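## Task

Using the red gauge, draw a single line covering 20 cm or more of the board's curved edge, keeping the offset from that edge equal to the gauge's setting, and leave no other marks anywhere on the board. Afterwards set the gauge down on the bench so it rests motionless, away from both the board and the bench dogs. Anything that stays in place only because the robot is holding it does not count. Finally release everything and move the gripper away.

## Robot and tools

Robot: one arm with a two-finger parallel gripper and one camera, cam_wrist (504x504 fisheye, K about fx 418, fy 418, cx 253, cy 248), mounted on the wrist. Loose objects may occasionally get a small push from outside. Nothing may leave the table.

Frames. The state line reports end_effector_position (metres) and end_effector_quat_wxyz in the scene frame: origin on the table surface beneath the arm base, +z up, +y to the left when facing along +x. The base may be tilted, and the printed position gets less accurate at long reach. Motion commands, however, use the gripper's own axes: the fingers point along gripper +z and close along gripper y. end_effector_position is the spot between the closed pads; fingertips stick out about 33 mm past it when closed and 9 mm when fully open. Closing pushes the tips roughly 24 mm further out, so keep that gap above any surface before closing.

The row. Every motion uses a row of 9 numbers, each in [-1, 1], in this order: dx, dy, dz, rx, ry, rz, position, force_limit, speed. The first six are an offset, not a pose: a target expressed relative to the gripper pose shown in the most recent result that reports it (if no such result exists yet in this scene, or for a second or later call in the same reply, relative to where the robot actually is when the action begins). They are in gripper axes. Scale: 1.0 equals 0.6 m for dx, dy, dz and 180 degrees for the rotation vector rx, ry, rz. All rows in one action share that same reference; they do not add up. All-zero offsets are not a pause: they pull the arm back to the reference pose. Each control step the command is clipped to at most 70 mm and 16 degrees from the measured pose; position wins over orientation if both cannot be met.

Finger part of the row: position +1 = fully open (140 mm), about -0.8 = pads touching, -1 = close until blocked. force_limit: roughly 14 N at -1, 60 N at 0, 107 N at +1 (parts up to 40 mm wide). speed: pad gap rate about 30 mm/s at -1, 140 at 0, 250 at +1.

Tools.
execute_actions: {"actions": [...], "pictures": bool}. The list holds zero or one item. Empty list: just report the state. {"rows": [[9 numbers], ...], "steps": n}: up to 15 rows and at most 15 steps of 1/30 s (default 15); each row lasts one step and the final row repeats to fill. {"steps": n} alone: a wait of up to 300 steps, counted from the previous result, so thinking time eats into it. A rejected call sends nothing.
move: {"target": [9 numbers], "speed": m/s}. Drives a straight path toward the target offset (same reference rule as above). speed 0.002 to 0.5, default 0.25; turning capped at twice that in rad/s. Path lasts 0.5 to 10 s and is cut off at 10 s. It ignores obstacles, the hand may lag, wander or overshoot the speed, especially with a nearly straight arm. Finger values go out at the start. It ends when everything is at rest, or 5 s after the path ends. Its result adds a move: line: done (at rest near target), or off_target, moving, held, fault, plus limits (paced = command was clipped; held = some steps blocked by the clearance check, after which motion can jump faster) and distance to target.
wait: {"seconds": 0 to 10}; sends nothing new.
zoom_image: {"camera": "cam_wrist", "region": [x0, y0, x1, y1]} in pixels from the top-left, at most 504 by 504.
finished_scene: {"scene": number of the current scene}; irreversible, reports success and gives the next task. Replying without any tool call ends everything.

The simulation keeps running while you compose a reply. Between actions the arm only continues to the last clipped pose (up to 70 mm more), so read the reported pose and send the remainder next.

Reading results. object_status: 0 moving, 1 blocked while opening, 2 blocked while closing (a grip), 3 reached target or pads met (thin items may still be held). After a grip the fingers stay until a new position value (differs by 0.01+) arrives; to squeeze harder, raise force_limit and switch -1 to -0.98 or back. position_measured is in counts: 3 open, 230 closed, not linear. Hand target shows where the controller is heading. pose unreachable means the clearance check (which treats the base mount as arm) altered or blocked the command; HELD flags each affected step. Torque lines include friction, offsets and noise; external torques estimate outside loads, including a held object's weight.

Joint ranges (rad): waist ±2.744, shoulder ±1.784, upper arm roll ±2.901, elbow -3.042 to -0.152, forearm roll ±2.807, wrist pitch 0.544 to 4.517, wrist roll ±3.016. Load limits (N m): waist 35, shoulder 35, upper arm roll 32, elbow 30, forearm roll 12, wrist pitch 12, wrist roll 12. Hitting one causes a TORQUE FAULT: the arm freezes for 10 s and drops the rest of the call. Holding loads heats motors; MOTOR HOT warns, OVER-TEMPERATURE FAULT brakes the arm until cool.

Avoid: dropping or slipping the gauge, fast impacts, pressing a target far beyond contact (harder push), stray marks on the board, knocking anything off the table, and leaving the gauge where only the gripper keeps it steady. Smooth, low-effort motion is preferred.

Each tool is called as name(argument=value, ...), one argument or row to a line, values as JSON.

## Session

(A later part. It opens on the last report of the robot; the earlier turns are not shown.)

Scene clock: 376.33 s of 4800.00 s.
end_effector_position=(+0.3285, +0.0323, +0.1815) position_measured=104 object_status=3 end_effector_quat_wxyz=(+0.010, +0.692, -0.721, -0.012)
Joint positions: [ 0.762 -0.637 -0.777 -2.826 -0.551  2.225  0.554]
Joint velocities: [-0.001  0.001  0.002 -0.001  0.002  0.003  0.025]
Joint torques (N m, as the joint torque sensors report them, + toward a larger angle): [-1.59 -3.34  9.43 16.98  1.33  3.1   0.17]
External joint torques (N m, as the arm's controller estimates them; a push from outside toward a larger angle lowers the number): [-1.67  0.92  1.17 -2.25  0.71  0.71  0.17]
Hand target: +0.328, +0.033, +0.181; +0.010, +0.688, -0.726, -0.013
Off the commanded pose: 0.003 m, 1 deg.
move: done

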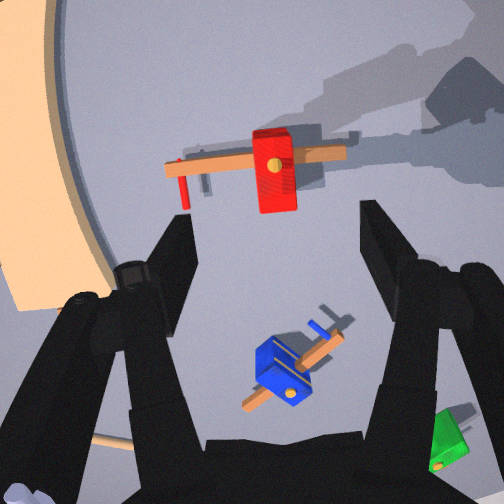

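move(
  target=[0,0,0,0,0,-0.028,-0.15,0,0],
  speed=0.2,
)

move(
  target=[-0.15,0,0.141,0,0.25,0,-0.15,0,0],
  speed=0.15,
)

Scene clock: 398.53 s of 4800.00 s.
end_effector_position=(+0.3277, +0.0332, +0.1806) position_measured=148 object_status=3 end_effector_quat_wxyz=(+0.009, +0.719, -0.695, -0.014)
Joint positions: [ 0.788 -0.651 -0.804 -2.826 -0.573  2.217  0.498]
Joint velocities: [ 0.    -0.    -0.002 -0.001 -0.002 -0.003 -0.025]
Joint torques (N m, as the joint torque sensors report them, + toward a larger angle): [ 0.33 -4.48  8.13 20.12  0.02  2.06 -0.4 ]
External joint torques (N m, as the arm's controller estimates them; a push from outside toward a larger angle lowers the number): [ 0.27 -0.81 -0.5   1.14 -0.6  -0.34 -0.4 ]
Hand target: +0.328, +0.032, +0.182; +0.009, +0.723, -0.690, -0.013
Off the commanded pose: 0.001 m, 1 deg.
After step 90, 18.27 s passed at rest.
move: done

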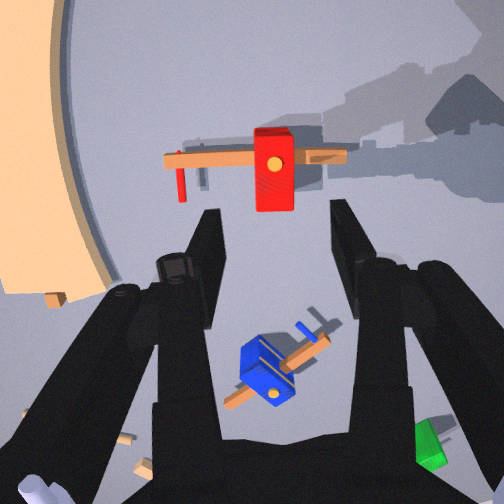

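Scene clock: 401.73 s of 4800.00 s.
end_effector_position=(+0.3218, +0.1229, +0.0951) position_measured=148 object_status=3 end_effector_quat_wxyz=(+0.271, +0.676, -0.633, +0.264)
Joint positions: [ 1.057  0.278 -0.311 -2.422 -0.514  2.042  1.103]
Joint velocities: [ 0.     0.001  0.002  0.001  0.    -0.011  0.026]
Joint torques (N m, as the joint torque sensors report them, + toward a larger angle): [  0.06 -28.39  -3.1   16.35   0.66  -0.21   0.27]
External joint torques (N m, as the arm's controller estimates them; a push from outside toward a larger angle lowers the number): [-0.11  1.92 -1.07  1.42  0.68 -0.4   0.25]
Hand target: +0.322, +0.122, +0.096; +0.271, +0.670, -0.637, +0.266
Off the commanded pose: 0.002 m, 1 deg.
move: done

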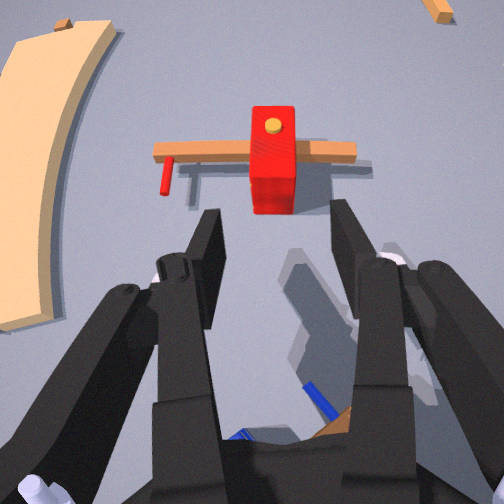

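move(
  target=[0,-0.003,0.1,0,0,0,-0.15,0,0],
  speed=0.05,
)

Scene clock: 406.07 s of 4800.00 s.
end_effector_position=(+0.3237, +0.0815, +0.0538) position_measured=148 object_status=3 end_effector_quat_wxyz=(+0.272, +0.677, -0.631, +0.264)
Joint positions: [ 1.018  0.35  -0.352 -2.492 -0.58   2.192  1.126]
Joint velocities: [ 0.    -0.001 -0.003 -0.    -0.002  0.013  0.004]
Joint torques (N m, as the joint torque sensors report them, + toward a larger angle): [ -0.74 -28.25  -4.15  10.79  -0.62   0.65   0.1 ]
External joint torques (N m, as the arm's controller estimates them; a push from outside toward a larger angle lowers the number): [-0.86  1.43 -1.29 -1.69 -0.64  0.49  0.08]
Hand target: +0.324, +0.081, +0.053; +0.271, +0.676, -0.633, +0.264
Off the commanded pose: 0.002 m, 0 deg.
move: done

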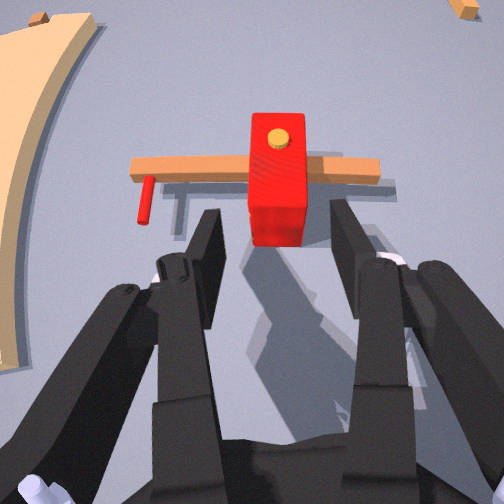

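move(
  target=[0,0,0.033,0,0,0,-0.15,0,0],
  speed=0.03,
)

Scene clock: 410.63 s of 4800.00 s.
end_effector_position=(+0.3237, +0.0684, +0.0411) position_measured=148 object_status=3 end_effector_quat_wxyz=(+0.274, +0.678, -0.630, +0.263)
Joint positions: [ 1.008  0.379 -0.367 -2.509 -0.601  2.238  1.132]
Joint velocities: [ 0.    -0.    -0.005  0.    -0.003  0.02   0.004]
Joint torques (N m, as the joint torque sensors report them, + toward a larger angle): [ -0.84 -28.25  -4.8   10.01  -0.57   0.62   0.09]
External joint torques (N m, as the arm's controller estimates them; a push from outside toward a larger angle lowers the number): [-0.93  1.43 -1.56 -1.73 -0.59  0.48  0.06]
Hand target: +0.324, +0.067, +0.040; +0.272, +0.677, -0.631, +0.263
Off the commanded pose: 0.002 m, 0 deg.
After step 90, 0.63 s passed at rest.
move: done

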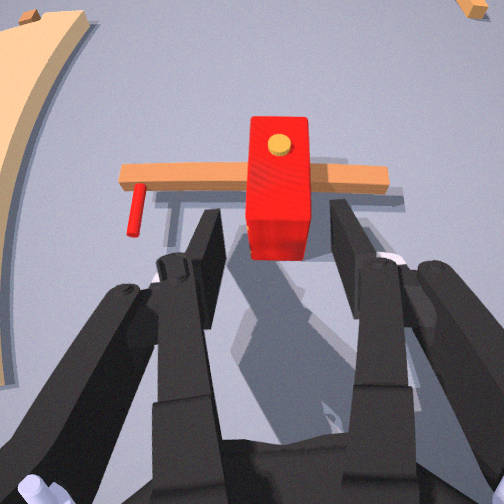

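move(
  target=[0,0,0,0,0,0,-1,0.5,-0.5],
  speed=0.03,
)

Scene clock: 413.87 s of 4800.00 s.
end_effector_position=(+0.3244, +0.0692, +0.0411) position_measured=193 object_status=2 end_effector_quat_wxyz=(+0.272, +0.678, -0.630, +0.263)
Joint positions: [ 1.008  0.378 -0.367 -2.508 -0.602  2.24   1.133]
Joint velocities: [ 0.    -0.     0.001 -0.001  0.001 -0.001 -0.001]
Joint torques (N m, as the joint torque sensors report them, + toward a larger angle): [ -0.5  -28.45  -2.87  11.39   0.28  -0.1   -0.13]
External joint torques (N m, as the arm's controller estimates them; a push from outside toward a larger angle lowers the number): [-0.59  1.03  0.33 -0.2   0.26 -0.23 -0.15]
Hand target: +0.324, +0.068, +0.041; +0.274, +0.678, -0.630, +0.263
Off the commanded pose: 0.001 m, 0 deg.
move: done

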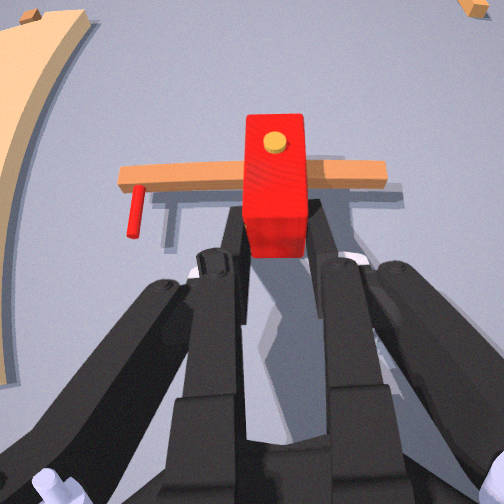

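move(
  target=[0.106,0,-0.106,0,0,0,-1,0.5,-0.5],
  speed=0.1,
)

move(
  target=[0,0,0,0,-0.5,0,-1,0.5,-0.5],
  speed=0.2,
)

Scene clock: 419.53 s of 4800.00 s.
end_effector_position=(+0.3298, +0.0713, +0.1295) position_measured=193 object_status=2 end_effector_quat_wxyz=(+0.269, +0.675, -0.635, +0.262)
Joint positions: [ 1.02   0.114 -0.379 -2.531 -0.611  2.019  1.064]
Joint velocities: [-0.002  0.    -0.001  0.    -0.    -0.011 -0.012]
Joint torques (N m, as the joint torque sensors report them, + toward a larger angle): [ -0.13 -25.97  -0.61  14.1   -0.75  -0.28  -0.29]
External joint torques (N m, as the arm's controller estimates them; a push from outside toward a larger angle lowers the number): [-0.16 -0.63  0.41 -1.72 -0.71 -0.5  -0.31]
Hand target: +0.329, +0.070, +0.131; +0.272, +0.678, -0.630, +0.262
Off the commanded pose: 0.004 m, 1 deg.
After step 90, 1.17 s passed at rest.
move: off_target

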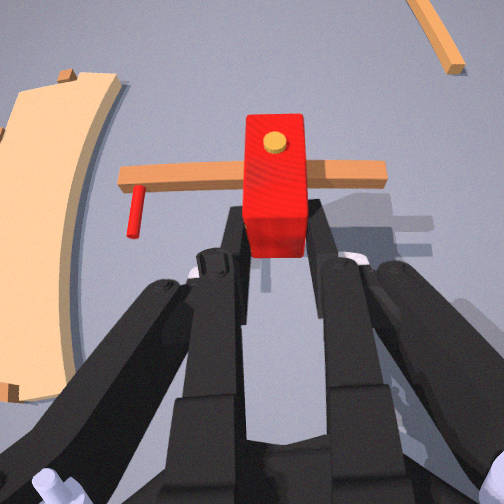

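Scene clock: 424.13 s of 4800.00 s.
end_effector_position=(+0.3288, +0.0707, +0.1290) position_measured=193 object_status=2 end_effector_quat_wxyz=(-0.251, +0.654, -0.650, -0.295)
Joint positions: [ 1.036 -1.098 -1.737 -2.738 -0.582  2.287  0.054]
Joint velocities: [-0.    -0.007 -0.001  0.001 -0.008 -0.012 -0.021]
Joint torques (N m, as the joint torque sensors report them, + toward a larger angle): [-0.43 12.52 20.19  5.45  0.01  1.45 -0.39]
External joint torques (N m, as the arm's controller estimates them; a push from outside toward a larger angle lowers the number): [-0.53 -1.21  0.55  2.   -0.53 -0.26 -0.38]
Hand target: +0.329, +0.070, +0.128; -0.252, +0.658, -0.646, -0.294
Off the commanded pose: 0.001 m, 2 deg.
move: done

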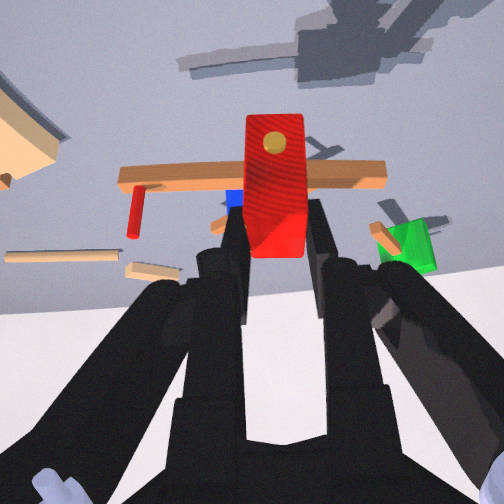

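move(
  target=[0.0736,-0.0057,0.0723,0,0,0,-1,0.5,-0.5],
  speed=0.03,
)

Scene clock: 436.97 s of 4800.00 s.
end_effector_position=(+0.3261, +0.0711, +0.0674) position_measured=193 object_status=2 end_effector_quat_wxyz=(-0.248, +0.653, -0.651, -0.297)
Joint positions: [ 1.17  -1.112 -1.958 -2.697 -0.703  2.394  0.032]
Joint velocities: [ 0.    -0.006 -0.003  0.002 -0.011  0.009 -0.001]
Joint torques (N m, as the joint torque sensors report them, + toward a larger angle): [ 0.04 14.06 19.88  1.57 -0.35  2.37 -0.34]
External joint torques (N m, as the arm's controller estimates them; a push from outside toward a larger angle lowers the number): [-0.07 -2.51  0.25  1.56 -0.57  0.72 -0.32]
Hand target: +0.329, +0.070, +0.067; -0.250, +0.655, -0.650, -0.294
Off the commanded pose: 0.003 m, 0 deg.
After step 90, 7.47 s passed at rest.
move: done

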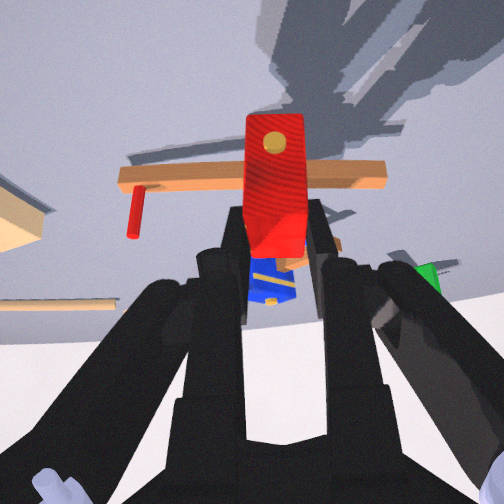

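move(
  target=[0.008,0,0.008,0,0,0,-1,0.5,-0.5],
  speed=0.01,
)

Scene clock: 440.27 s of 4800.00 s.
end_effector_position=(+0.3271, +0.0718, +0.0666) position_measured=193 object_status=2 end_effector_quat_wxyz=(-0.250, +0.651, -0.652, -0.298)
Joint positions: [ 1.173 -1.115 -1.964 -2.694 -0.702  2.398  0.032]
Joint velocities: [ 0.001 -0.    -0.003 -0.     0.004 -0.    -0.001]
Joint torques (N m, as the joint torque sensors report them, + toward a larger angle): [ 5.73 17.17  9.49  1.65 -2.99  2.94 -0.33]
External joint torques (N m, as the arm's controller estimates them; a push from outside toward a larger angle lowers the number): [  5.78   0.37 -10.21   1.49  -3.13   1.28  -0.32]
Hand target: +0.326, +0.071, +0.061; -0.248, +0.653, -0.651, -0.297
Off the commanded pose: 0.006 m, 0 deg.
move: off_target

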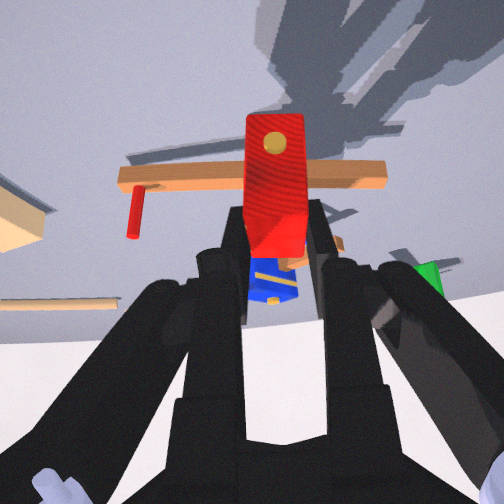

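Contact. Release and withdraw.

move(
  target=[0,0,0,0,0,0,-0.15,0,-0.5],
  speed=0.01,
)

move(
  target=[0,0,-0.1,0,0,0,-0.15,0,-0.5],
  speed=0.06,
)

move(
  target=[-0.08,0,-0.02,0,0.25,0,0.3,0,0],
  speed=0.15,
)

move(
  target=[0,0,0,0,0,-0.5,0.3,0,0],
  speed=0.25,
)

Scene clock: 447.17 s of 4800.00 s.
end_effector_position=(+0.3273, +0.0718, +0.0669) position_measured=148 object_status=3 end_effector_quat_wxyz=(-0.250, +0.651, -0.652, -0.298)
Joint positions: [ 1.172 -1.115 -1.963 -2.694 -0.701  2.397  0.032]
Joint velocities: [-0.     0.001 -0.001  0.     0.001  0.001 -0.001]
Joint torques (N m, as the joint torque sensors report them, + toward a larger angle): [-0.27 16.29 19.98 -0.17  0.06  1.78 -0.12]
External joint torques (N m, as the arm's controller estimates them; a push from outside toward a larger angle lowers the number): [-0.35 -0.41  0.33 -0.1  -0.14  0.15 -0.11]
Hand target: +0.327, +0.072, +0.067; -0.250, +0.651, -0.652, -0.298
Off the commanded pose: 0.000 m, 0 deg.
After step 90, 3.20 s passed at rest.
move: done

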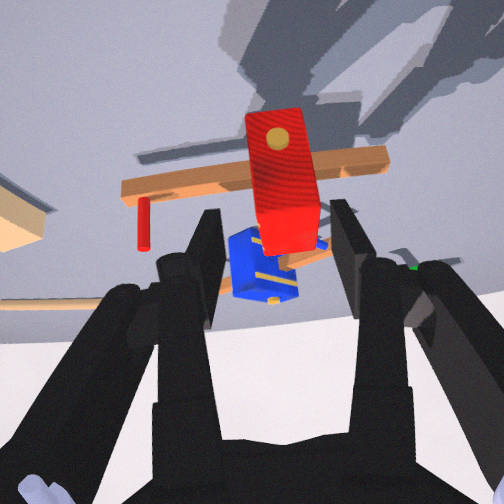

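Scene clock: 448.67 s of 4800.00 s.
end_effector_position=(+0.3317, +0.0301, +0.1075) position_measured=148 object_status=3 end_effector_quat_wxyz=(-0.249, +0.649, -0.654, -0.299)
Joint positions: [ 1.031 -1.123 -1.81  -2.653 -0.612  2.221 -0.006]
Joint velocities: [-0.002 -0.005  0.     0.     0.001 -0.014 -0.003]
Joint torques (N m, as the joint torque sensors report them, + toward a larger angle): [-1.39 14.08 22.94  4.43  1.18  1.12 -0.34]
External joint torques (N m, as the arm's controller estimates them; a push from outside toward a larger angle lowers the number): [-1.51 -1.78  2.02  1.76  0.5  -0.45 -0.33]
Hand target: +0.332, +0.029, +0.108; -0.250, +0.651, -0.652, -0.299
Off the commanded pose: 0.002 m, 0 deg.
move: done

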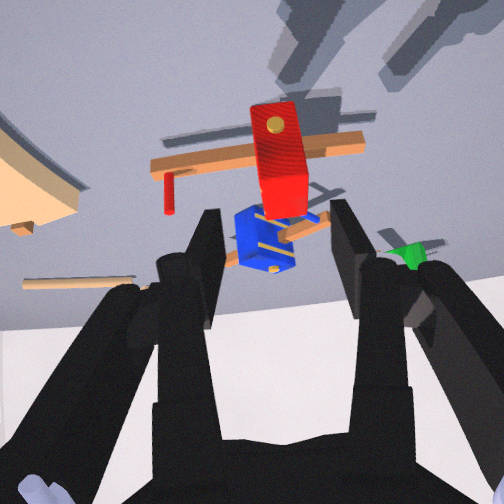

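Scene clock: 451.97 s of 4800.00 s.
end_effector_position=(+0.3344, +0.0572, +0.1521) position_measured=91 object_status=3 end_effector_quat_wxyz=(+0.012, +0.720, -0.693, -0.026)
Joint positions: [ 0.945 -0.538 -0.928 -2.808 -0.566  2.322  0.532]
Joint velocities: [-0.006  0.003  0.006  0.001  0.005 -0.001  0.02 ]
Joint torques (N m, as the joint torque sensors report them, + toward a larger angle): [-1.18 -3.89 10.04 18.76  1.24  2.15  0.13]
External joint torques (N m, as the arm's controller estimates them; a push from outside toward a larger angle lowers the number): [-1.29  0.68  1.63  0.91  0.69 -0.22  0.13]
Hand target: +0.335, +0.057, +0.152; +0.013, +0.715, -0.698, -0.026
Off the commanded pose: 0.003 m, 1 deg.
move: done

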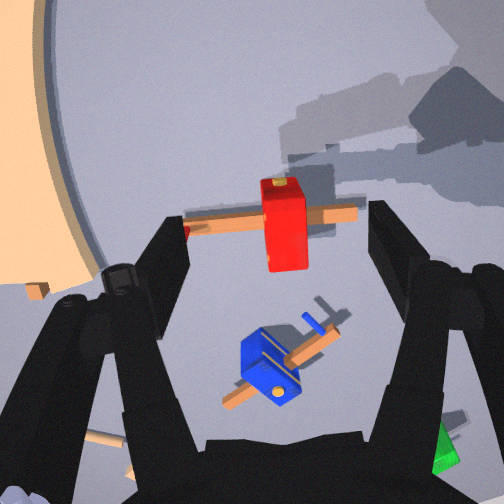

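Scene clock: 456.00 s of 4800.00 s.
end_effector_position=(+0.3323, +0.0601, +0.1515) position_measured=91 object_status=3 end_effector_quat_wxyz=(-0.011, +0.999, +0.014, -0.028)
Joint positions: [ 1.308 -1.027 -1.29  -2.748 -1.041  1.946 -0.677]
Joint velocities: [-0.     0.002 -0.002 -0.002  0.    -0.001 -0.032]
Joint torques (N m, as the joint torque sensors report them, + toward a larger angle): [ 0.27  7.99 17.39 13.02  0.31  2.19 -0.4 ]
External joint torques (N m, as the arm's controller estimates them; a push from outside toward a larger angle lowers the number): [ 0.15 -1.07 -0.19  1.24 -0.54 -0.27 -0.4 ]
Hand target: +0.333, +0.059, +0.152; -0.010, +0.999, +0.020, -0.028
Off the commanded pose: 0.004 m, 1 deg.
move: off_target

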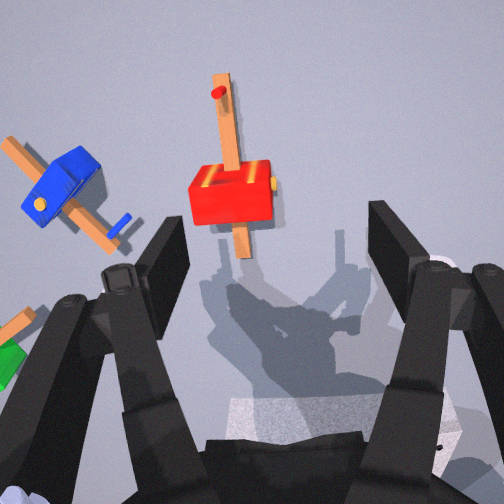

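move(
  target=[-0.015,-0.045,0.085,-0.007,0.018,-0.03,0.3,0,0],
  speed=0.1,
)

Scene clock: 463.80 s of 4800.00 s.
end_effector_position=(+0.3185, +0.0864, +0.1025) position_measured=91 object_status=3 end_effector_quat_wxyz=(-0.002, +0.998, +0.066, -0.001)
Joint positions: [ 1.408 -0.977 -1.432 -2.829 -1.238  2.087 -0.607]
Joint velocities: [ 0.002  0.002 -0.002  0.    -0.008  0.012  0.028]
Joint torques (N m, as the joint torque sensors report them, + toward a larger angle): [ 0.13  9.63 16.04  8.24  0.02  3.14  0.25]
External joint torques (N m, as the arm's controller estimates them; a push from outside toward a larger angle lowers the number): [-0.08  0.48 -0.34 -0.95 -0.7   0.61  0.25]
Hand target: +0.319, +0.087, +0.102; -0.003, +0.998, +0.061, +0.000
Off the commanded pose: 0.002 m, 1 deg.
After step 90, 3.63 s passed at rest.
move: done

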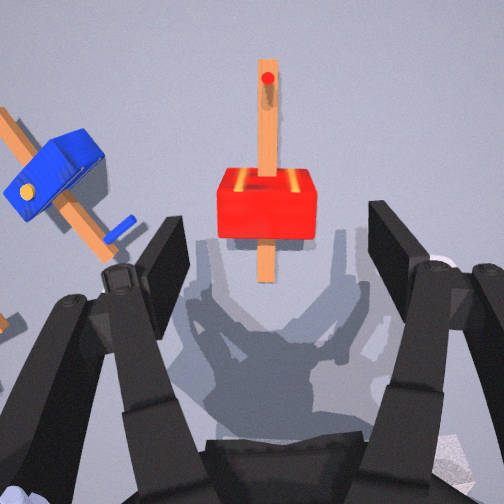

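move(
  target=[0,-0.008,0.073,0,0,0,0.3,0,0],
  speed=0.05,
)

move(
  target=[0,0,0,0,0,0,-1,0.5,-0.5],
  speed=0.03,
)

Scene clock: 470.83 s of 4800.00 s.
end_effector_position=(+0.3150, +0.0901, +0.0588) position_measured=91 object_status=3 end_effector_quat_wxyz=(-0.001, +0.997, +0.072, -0.003)
Joint positions: [ 1.533 -0.946 -1.625 -2.814 -1.385  2.166 -0.54 ]
Joint velocities: [ 0.004  0.    -0.005  0.002 -0.015  0.008  0.029]
Joint torques (N m, as the joint torque sensors report them, + toward a larger angle): [ 0.3  11.06 16.05  8.15  0.18  3.25  0.04]
External joint torques (N m, as the arm's controller estimates them; a push from outside toward a larger angle lowers the number): [ 0.23 -0.1  -0.44  1.72 -0.5   0.74  0.04]
Hand target: +0.317, +0.091, +0.059; -0.002, +0.998, +0.066, -0.001
Off the commanded pose: 0.003 m, 1 deg.
After step 90, 2.77 s passed at rest.
move: done

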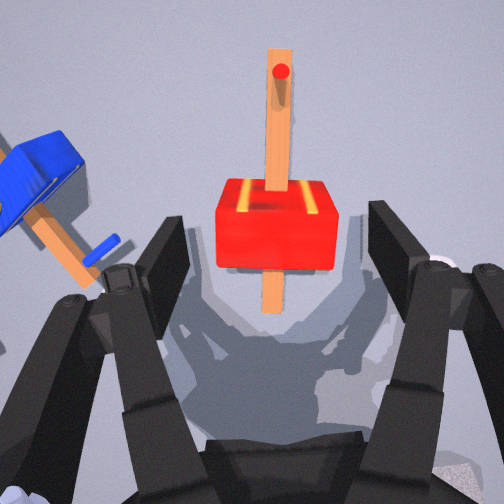

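Scene clock: 471.50 s of 4800.00 s.
end_effector_position=(+0.3154, +0.0904, +0.0592) position_measured=152 object_status=2 end_effector_quat_wxyz=(-0.001, +0.997, +0.072, -0.003)
Joint positions: [ 1.533 -0.946 -1.623 -2.814 -1.385  2.166 -0.54 ]
Joint velocities: [ 0.     0.     0.    -0.001 -0.001 -0.001 -0.001]
Joint torques (N m, as the joint torque sensors report them, + toward a larger angle): [-0.31 10.75 16.28  6.43  0.77  2.66 -0.11]
External joint torques (N m, as the arm's controller estimates them; a push from outside toward a larger angle lowers the number): [-0.49 -0.39 -0.22  0.12  0.09  0.14 -0.11]
Hand target: +0.315, +0.090, +0.059; -0.001, +0.997, +0.072, -0.003
Off the commanded pose: 0.001 m, 0 deg.
move: done

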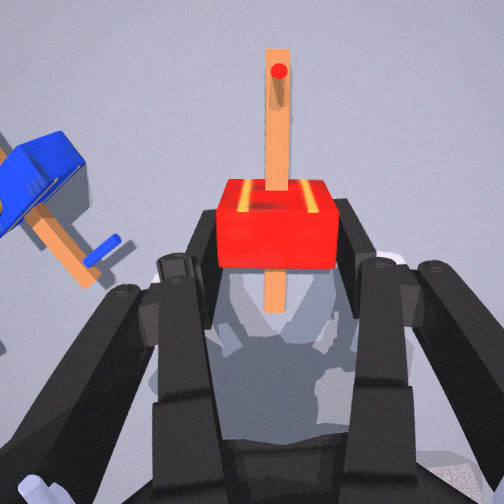

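move(
  target=[0.211,0.01,-0.06,0,0,-0.048,-1,0.5,-0.5],
  speed=0.1,
)

Scene clock: 484.40 s of 4800.00 s.
end_effector_position=(+0.4433, +0.1037, +0.0945) position_measured=153 object_status=2 end_effector_quat_wxyz=(+0.001, +0.990, +0.142, +0.001)
Joint positions: [ 1.809 -1.004 -1.662 -2.441 -1.247  2.041 -0.806]
Joint velocities: [ 0.001 -0.002  0.     0.001 -0.001 -0.007 -0.029]
Joint torques (N m, as the joint torque sensors report them, + toward a larger angle): [ 0.52 16.53 23.23 10.91  1.43  2.31 -0.33]
External joint torques (N m, as the arm's controller estimates them; a push from outside toward a larger angle lowers the number): [ 0.26 -0.96  0.39  1.76  0.69 -0.22 -0.33]
Hand target: +0.443, +0.103, +0.094; +0.001, +0.989, +0.147, -0.001
Off the commanded pose: 0.002 m, 1 deg.
After step 90, 7.93 s passed at rest.
move: done

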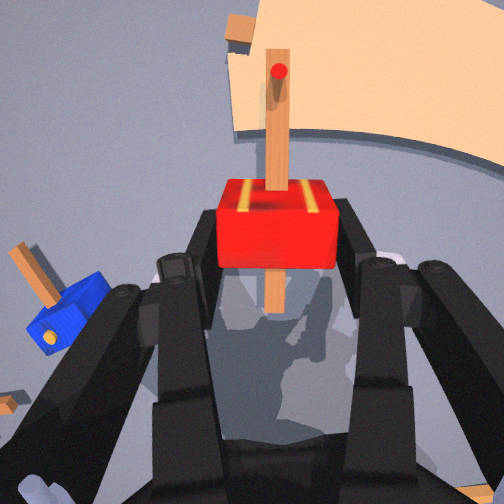

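move(
  target=[0.02,0.03,0.036,0,0,0.011,-1,0.5,-0.5],
  speed=0.04,
)

Scene clock: 490.23 s of 4800.00 s.
end_effector_position=(+0.4575, +0.0884, +0.0728) position_measured=153 object_status=2 end_effector_quat_wxyz=(+0.003, +0.992, +0.128, -0.002)
Joint positions: [ 1.84  -1.017 -1.74  -2.397 -1.284  2.063 -0.807]
Joint velocities: [ 0.004 -0.    -0.002  0.001 -0.004  0.007  0.004]
Joint torques (N m, as the joint torque sensors report them, + toward a larger angle): [ 0.01 18.07 23.41 10.44  0.13  3.24  0.11]
External joint torques (N m, as the arm's controller estimates them; a push from outside toward a larger angle lowers the number): [-0.12 -1.39  0.13  2.   -0.6   0.74  0.11]
Hand target: +0.460, +0.090, +0.073; +0.001, +0.992, +0.125, +0.001
Off the commanded pose: 0.003 m, 1 deg.
After step 90, 1.77 s passed at rest.
move: done

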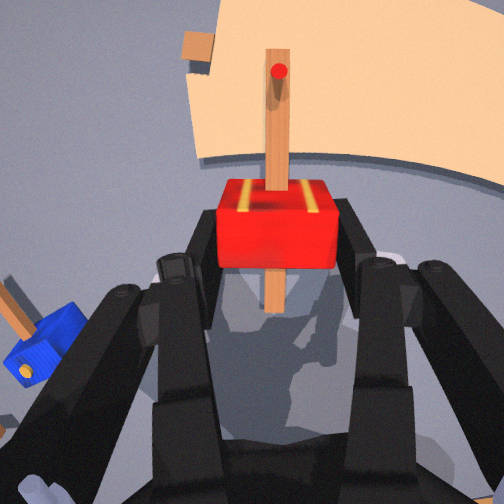

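move(
  target=[0.028,-0.013,0,0,0,-0.004,-1,0.5,-0.5],
  speed=0.015,
)

Scene clock: 495.00 s of 4800.00 s.
end_effector_position=(+0.4700, +0.0995, +0.0722) position_measured=153 object_status=2 end_effector_quat_wxyz=(+0.005, +0.991, +0.133, -0.002)
Joint positions: [ 1.902 -1.023 -1.758 -2.349 -1.276  2.055 -0.809]
Joint velocities: [ 0.004 -0.005 -0.001  0.003  0.001 -0.008 -0.004]
Joint torques (N m, as the joint torque sensors report them, + toward a larger angle): [ 0.07 19.69 24.96 10.51  1.04  2.93 -0.24]
External joint torques (N m, as the arm's controller estimates them; a push from outside toward a larger angle lowers the number): [-0.22 -0.97  1.08  2.    0.31  0.44 -0.24]
Hand target: +0.472, +0.100, +0.073; +0.003, +0.991, +0.134, -0.001
Off the commanded pose: 0.002 m, 0 deg.
After step 90, 0.33 s passed at rest.
move: done

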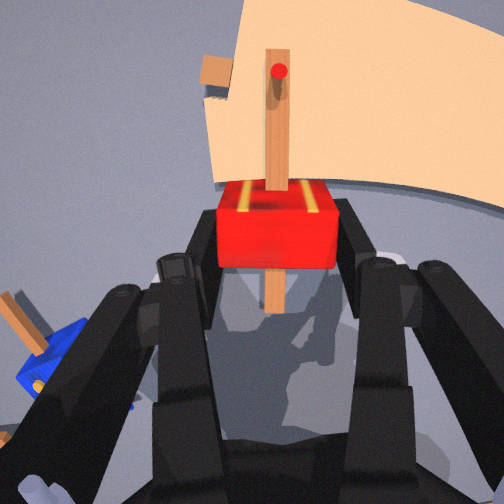

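move(
  target=[0.007,0,0,0,0,0,-1,0.5,-0.5],
  speed=0.01,
)

Scene clock: 497.50 s of 4800.00 s.
end_effector_position=(+0.4704, +0.1000, +0.0710) position_measured=153 object_status=2 end_effector_quat_wxyz=(+0.006, +0.991, +0.134, -0.005)
Joint positions: [ 1.912 -1.025 -1.762 -2.341 -1.275  2.047 -0.81 ]
Joint velocities: [ 0.001 -0.006  0.001  0.003 -0.    -0.005  0.001]
Joint torques (N m, as the joint torque sensors report them, + toward a larger angle): [ 0.23 19.51 25.04 11.83  0.48  3.21 -0.17]
External joint torques (N m, as the arm's controller estimates them; a push from outside toward a larger angle lowers the number): [-0.03 -1.43  1.    3.28 -0.24  0.73 -0.17]
Hand target: +0.474, +0.101, +0.072; +0.005, +0.991, +0.133, -0.002
Off the commanded pose: 0.004 m, 0 deg.
move: off_target

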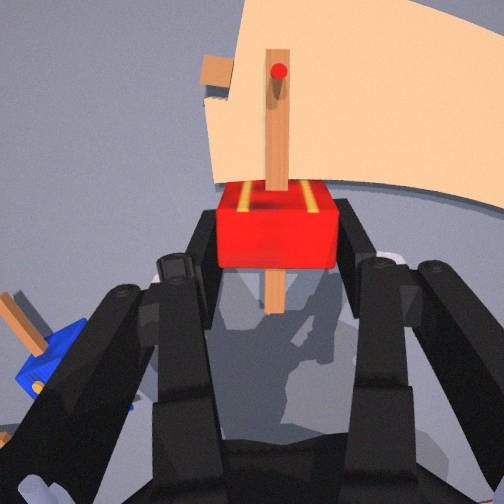

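move(
  target=[0.005,0,0.011,0.003,0.003,0,-1,0.5,-0.5],
  speed=0.008,
)

Scene clock: 503.70 s of 4800.00 s.
end_effector_position=(+0.4699, +0.0985, +0.0663) position_measured=153 object_status=2 end_effector_quat_wxyz=(+0.005, +0.991, +0.134, -0.006)
Joint positions: [ 1.912 -1.035 -1.772 -2.341 -1.286  2.049 -0.81 ]
Joint velocities: [-0.001 -0.004  0.     0.    -0.003 -0.004 -0.001]
Joint torques (N m, as the joint torque sensors report them, + toward a larger angle): [ 0.89 17.41 20.66  9.51 -1.87  4.64 -0.03]
External joint torques (N m, as the arm's controller estimates them; a push from outside toward a larger angle lowers the number): [ 0.71 -3.74 -3.45  1.16 -2.6   2.15 -0.03]
Hand target: +0.473, +0.101, +0.064; +0.001, +0.991, +0.134, -0.001
Off the commanded pose: 0.004 m, 1 deg.
After step 90, 2.07 s passed at rest.
move: off_target

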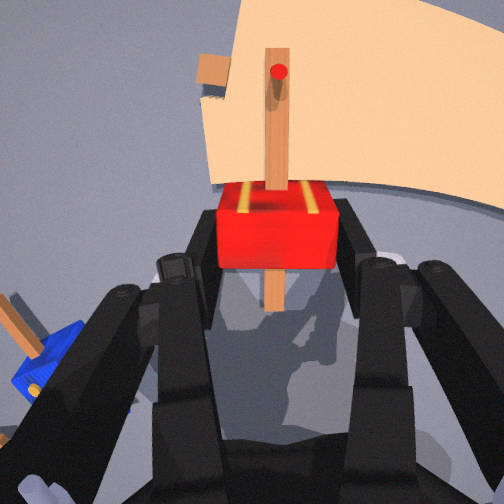

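move(
  target=[0.004,0.083,0.005,0.003,0.003,0.024,-1,0.5,-0.5],
  speed=0.02,
)

Scene clock: 510.60 s of 4800.00 s.
end_effector_position=(+0.4754, +0.0718, +0.0660) position_measured=153 object_status=2 end_effector_quat_wxyz=(-0.012, +0.993, +0.117, -0.006)
Joint positions: [ 1.84  -1.024 -1.783 -2.343 -1.258  2.088 -0.865]
Joint velocities: [-0.     0.019 -0.009  0.001  0.02   0.023 -0.016]
Joint torques (N m, as the joint torque sensors report them, + toward a larger angle): [-7.63 26.44 16.76 18.21 -3.56  2.01  0.96]
External joint torques (N m, as the arm's controller estimates them; a push from outside toward a larger angle lowers the number): [-7.84  5.41 -7.12  9.8  -4.27 -0.51  0.96]
Hand target: +0.485, +0.051, +0.064; +0.000, +0.995, +0.097, -0.001
Off the commanded pose: 0.023 m, 3 deg.
After step 90, 1.17 s passed at rest.
move: off_target

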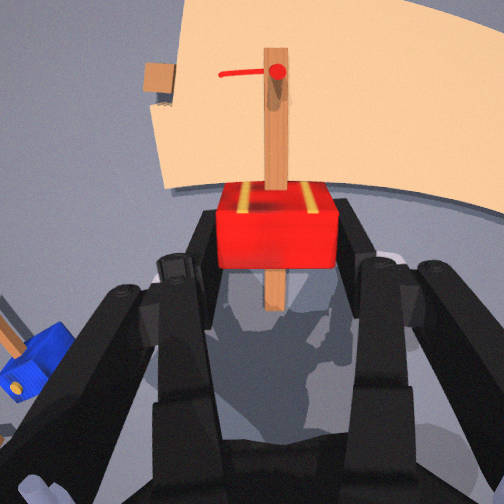

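move(
  target=[-0.0055,0.072,0.0025,-0.008,0.003,0.025,-1,0.5,-0.5],
  speed=0.02,
)

Scene clock: 525.63 s of 4800.00 s.
end_effector_position=(+0.4794, +0.0425, +0.0659) position_measured=153 object_status=2 end_effector_quat_wxyz=(-0.007, +0.996, +0.092, +0.000)
Joint positions: [ 1.785 -0.989 -1.792 -2.353 -1.254  2.119 -0.87 ]
Joint velocities: [-0.001  0.013 -0.006 -0.002  0.007  0.015  0.001]
Joint torques (N m, as the joint torque sensors report them, + toward a larger angle): [-5.27 23.72 18.32 12.29 -1.23  2.03  0.55]
External joint torques (N m, as the arm's controller estimates them; a push from outside toward a larger angle lowers the number): [-5.44  2.97 -4.94  3.39 -1.94 -0.51  0.55]
Hand target: +0.482, +0.029, +0.064; +0.001, +0.997, +0.078, +0.000
Off the commanded pose: 0.014 m, 2 deg.
After step 90, 9.63 s passed at rest.
move: off_target

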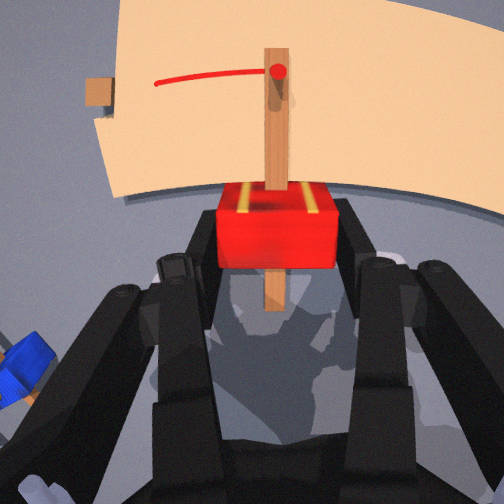

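move(
  target=[-0.014,0.131,0.0025,-0.0045,0,0.037,-1,0.5,-0.5],
  speed=0.025,
)

Scene clock: 539.93 s of 4800.00 s.
end_effector_position=(+0.4836, -0.0196, +0.0655) position_measured=153 object_status=2 end_effector_quat_wxyz=(-0.009, +0.999, +0.046, +0.001)
Joint positions: [ 1.664 -0.974 -1.802 -2.347 -1.24   2.136 -0.916]
Joint velocities: [ 0.     0.015 -0.005 -0.001  0.013  0.012 -0.008]
Joint torques (N m, as the joint torque sensors report them, + toward a larger angle): [-5.38 24.31 17.14 15.95 -1.38  1.58  0.23]
External joint torques (N m, as the arm's controller estimates them; a push from outside toward a larger angle lowers the number): [-5.62  3.41 -6.    6.85 -2.1  -0.98  0.24]
Hand target: +0.486, -0.037, +0.063; +0.000, +0.999, +0.034, +0.000
Off the commanded pose: 0.017 m, 2 deg.
After step 90, 7.90 s passed at rest.
move: off_target

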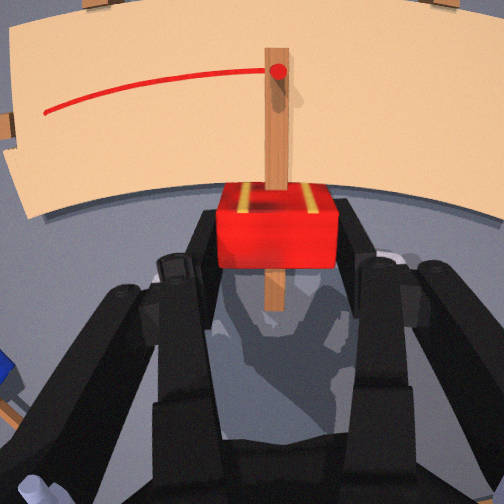

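move(
  target=[-0.015,0.126,0.002,-0.006,0,0.036,-1,0.5,-0.5],
  speed=0.025,
)

Scene clock: 547.43 s of 4800.00 s.
end_effector_position=(+0.4809, -0.0757, +0.0653) position_measured=153 object_status=2 end_effector_quat_wxyz=(-0.011, +1.000, +0.000, +0.002)
Joint positions: [ 1.559 -0.954 -1.814 -2.341 -1.22   2.156 -0.951]
Joint velocities: [ 0.001  0.015 -0.006 -0.     0.013  0.013 -0.011]
Joint torques (N m, as the joint torque sensors report them, + toward a larger angle): [-5.9  24.79 15.71 17.61 -2.46  1.54  0.13]
External joint torques (N m, as the arm's controller estimates them; a push from outside toward a larger angle lowers the number): [-6.2   3.81 -7.14  8.3  -3.17 -1.03  0.13]
Hand target: +0.482, -0.096, +0.063; +0.001, +1.000, -0.010, +0.001
Off the commanded pose: 0.020 m, 2 deg.
After step 90, 1.23 s passed at rest.
move: off_target

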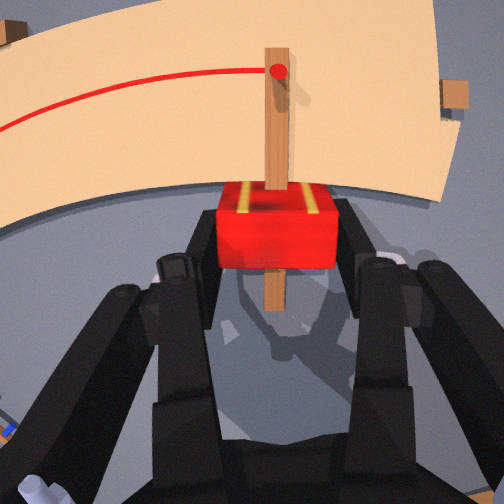

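move(
  target=[-0.012,0.105,0.002,-0.007,0,0.029,-1,0.5,-0.5],
  speed=0.025,
)

Scene clock: 555.87 s of 4800.00 s.
end_effector_position=(+0.4749, -0.1183, +0.0653) position_measured=153 object_status=2 end_effector_quat_wxyz=(-0.011, +0.999, -0.034, +0.003)
Joint positions: [ 1.483 -0.931 -1.826 -2.336 -1.202  2.177 -0.979]
Joint velocities: [-0.001  0.016 -0.005  0.     0.014  0.012 -0.01 ]
Joint torques (N m, as the joint torque sensors report them, + toward a larger angle): [-6.15 24.67 15.46 17.87 -2.36  1.53  0.  ]
External joint torques (N m, as the arm's controller estimates them; a push from outside toward a larger angle lowers the number): [-6.36  3.55 -7.07  8.08 -3.07 -1.05  0.  ]
Hand target: +0.474, -0.139, +0.063; +0.001, +0.999, -0.045, +0.002
Off the commanded pose: 0.021 m, 2 deg.
After step 90, 2.67 s passed at rest.
move: off_target

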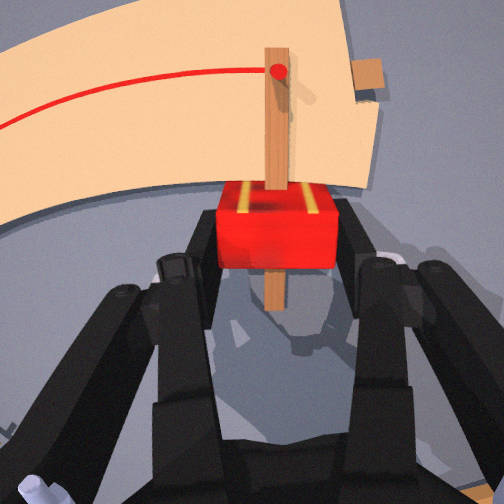

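move(
  target=[-0.006,0.055,0.002,-0.007,0,0.012,-1,0.5,-0.5],
  speed=0.025,
)

move(
  target=[0,0,-0.05,0,0,0,-1,0.5,-0.5],
  speed=0.04,
)

Scene clock: 562.87 s of 4800.00 s.
end_effector_position=(+0.4713, -0.1362, +0.0656) position_measured=153 object_status=2 end_effector_quat_wxyz=(-0.008, +0.999, -0.046, +0.005)
Joint positions: [ 1.452 -0.917 -1.831 -2.337 -1.198  2.188 -0.992]
Joint velocities: [-0.001  0.005 -0.003  0.001  0.006  0.005 -0.006]
Joint torques (N m, as the joint torque sensors report them, + toward a larger angle): [-5.05 23.85 16.95 14.96 -1.23  1.85 -0.02]
External joint torques (N m, as the arm's controller estimates them; a push from outside toward a larger angle lowers the number): [-5.22  2.8  -5.24  4.94 -1.92 -0.73 -0.01]
Hand target: +0.469, -0.151, +0.064; +0.000, +0.999, -0.053, +0.003
Off the commanded pose: 0.015 m, 1 deg.
After step 90, 2.43 s passed at rest.
move: off_target

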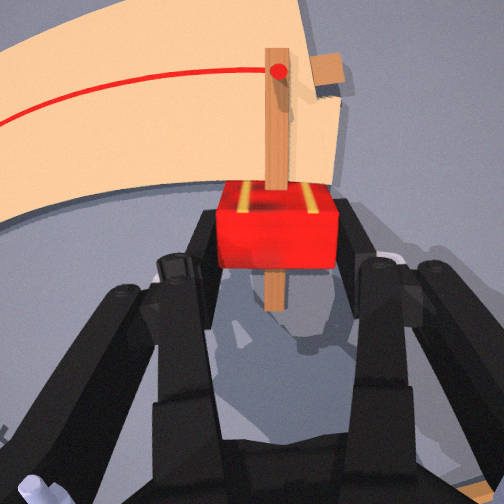

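Scene clock: 563.90 s of 4800.00 s.
end_effector_position=(+0.4735, -0.1372, +0.0954) position_measured=153 object_status=2 end_effector_quat_wxyz=(-0.008, +0.999, -0.050, +0.008)
Joint positions: [ 1.399 -0.902 -1.743 -2.341 -1.143  2.145 -1.01 ]
Joint velocities: [-0.003  0.001  0.005 -0.001  0.004 -0.017 -0.012]
Joint torques (N m, as the joint torque sensors report them, + toward a larger angle): [-1.1  19.01 24.28  9.04  1.4   2.24 -0.12]
External joint torques (N m, as the arm's controller estimates them; a push from outside toward a larger angle lowers the number): [-1.4  -0.44  1.96 -2.    0.68 -0.34 -0.12]
Hand target: +0.471, -0.137, +0.095; -0.008, +0.999, -0.046, +0.005
Off the commanded pose: 0.003 m, 1 deg.
move: done

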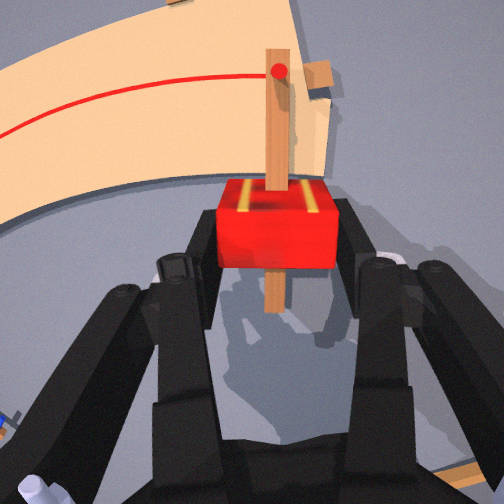

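move(
  target=[-0.25,-0.12,0.02,-0.005,-0.005,0,-1,0.5,-0.5],
  speed=0.15,
)

move(
  target=[0,0,0.042,0,0,0,-1,0.5,-0.5],
  speed=0.02,
)

Scene clock: 572.63 s of 4800.00 s.
end_effector_position=(+0.3293, -0.0504, +0.0829) position_measured=153 object_status=2 end_effector_quat_wxyz=(-0.004, +0.999, -0.045, -0.004)
Joint positions: [ 1.038 -0.836 -1.5   -2.819 -1.221  2.232 -0.816]
Joint velocities: [-0.001  0.001  0.001 -0.001  0.     0.006  0.03 ]
Joint torques (N m, as the joint torque sensors report them, + toward a larger angle): [-1.33  8.74 16.94  7.3   0.01  3.27  0.17]
External joint torques (N m, as the arm's controller estimates them; a push from outside toward a larger angle lowers the number): [-1.48  0.35  1.89 -2.13 -0.65  0.74  0.17]
Hand target: +0.330, -0.050, +0.083; -0.004, +0.999, -0.050, -0.002
Off the commanded pose: 0.002 m, 1 deg.
After step 90, 4.00 s passed at rest.
move: done

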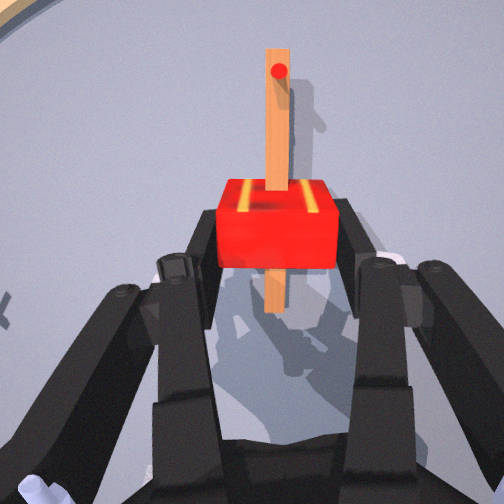

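Scene clock: 574.13 s of 4800.00 s.
end_effector_position=(+0.3264, -0.0497, +0.0596) position_measured=153 object_status=2 end_effector_quat_wxyz=(-0.003, +0.999, -0.041, -0.008)
Joint positions: [ 1.118 -0.818 -1.614 -2.809 -1.297  2.275 -0.78 ]
Joint velocities: [ 0.007 -0.     0.     0.002 -0.007  0.     0.021]
Joint torques (N m, as the joint torque sensors report them, + toward a larger angle): [ 2.78 10.12  8.15  9.42 -2.13  4.13  0.12]
External joint torques (N m, as the arm's controller estimates them; a push from outside toward a larger angle lowers the number): [ 2.77  0.3  -6.88  1.48 -2.84  1.61  0.15]
Hand target: +0.329, -0.051, +0.058; -0.004, +0.999, -0.045, -0.004
Off the commanded pose: 0.003 m, 1 deg.
move: done

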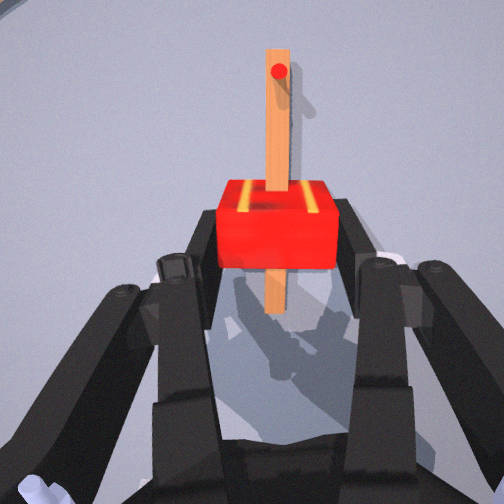

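move(
  target=[0,0,0,0,0,0,0.5,0,0],
  speed=0.02,
)

move(
  target=[0,0,-0.3,0,0,0,0.5,0,0],
  speed=0.15,
)

Scene clock: 578.50 s of 4800.00 s.
end_effector_position=(+0.3265, -0.0496, +0.0597) position_measured=66 object_status=3 end_effector_quat_wxyz=(-0.003, +0.999, -0.042, -0.007)
Joint positions: [ 1.118 -0.818 -1.613 -2.809 -1.298  2.275 -0.777]
Joint velocities: [-0.    -0.001  0.    -0.001  0.001  0.    -0.   ]
Joint torques (N m, as the joint torque sensors report them, + toward a larger angle): [-0.7   9.13 15.29  7.81  0.68  2.63 -0.25]
External joint torques (N m, as the arm's controller estimates them; a push from outside toward a larger angle lowers the number): [-0.79 -0.68  0.3  -0.15  0.05  0.13 -0.25]
Hand target: +0.326, -0.050, +0.060; -0.003, +0.999, -0.041, -0.008
Off the commanded pose: 0.000 m, 0 deg.
After step 90, 0.67 s passed at rest.
move: done

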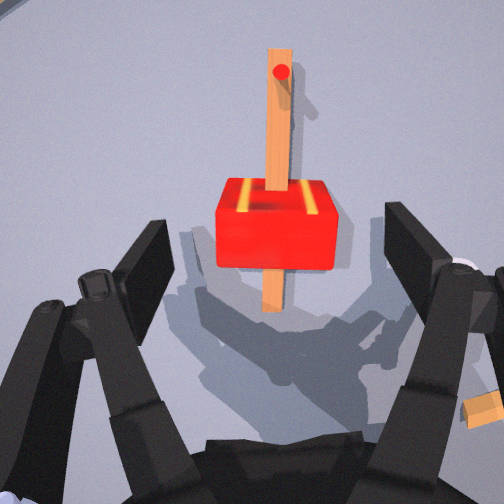

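Scene clock: 580.37 s of 4800.00 s.
end_effector_position=(+0.3321, -0.0483, +0.2378) position_measured=66 object_status=3 end_effector_quat_wxyz=(-0.003, +0.999, -0.045, -0.007)
Joint positions: [ 0.849 -1.033 -0.967 -2.712 -0.814  1.825 -0.951]
Joint velocities: [ 0.001 -0.004  0.001  0.002 -0.001 -0.015 -0.01 ]
Joint torques (N m, as the joint torque sensors report them, + toward a larger angle): [-0.61  5.44 16.62 17.78  1.47  2.11 -0.18]
External joint torques (N m, as the arm's controller estimates them; a push from outside toward a larger angle lowers the number): [-0.74 -0.81  1.05  0.85  0.64 -0.41 -0.18]
Hand target: +0.332, -0.049, +0.239; -0.004, +0.999, -0.042, -0.008
Off the commanded pose: 0.004 m, 0 deg.
move: off_target

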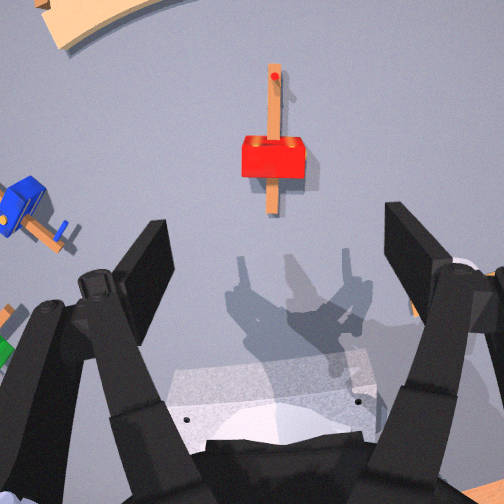

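finished_scene(
  scene=1,
)

The scene is finished: the task was done.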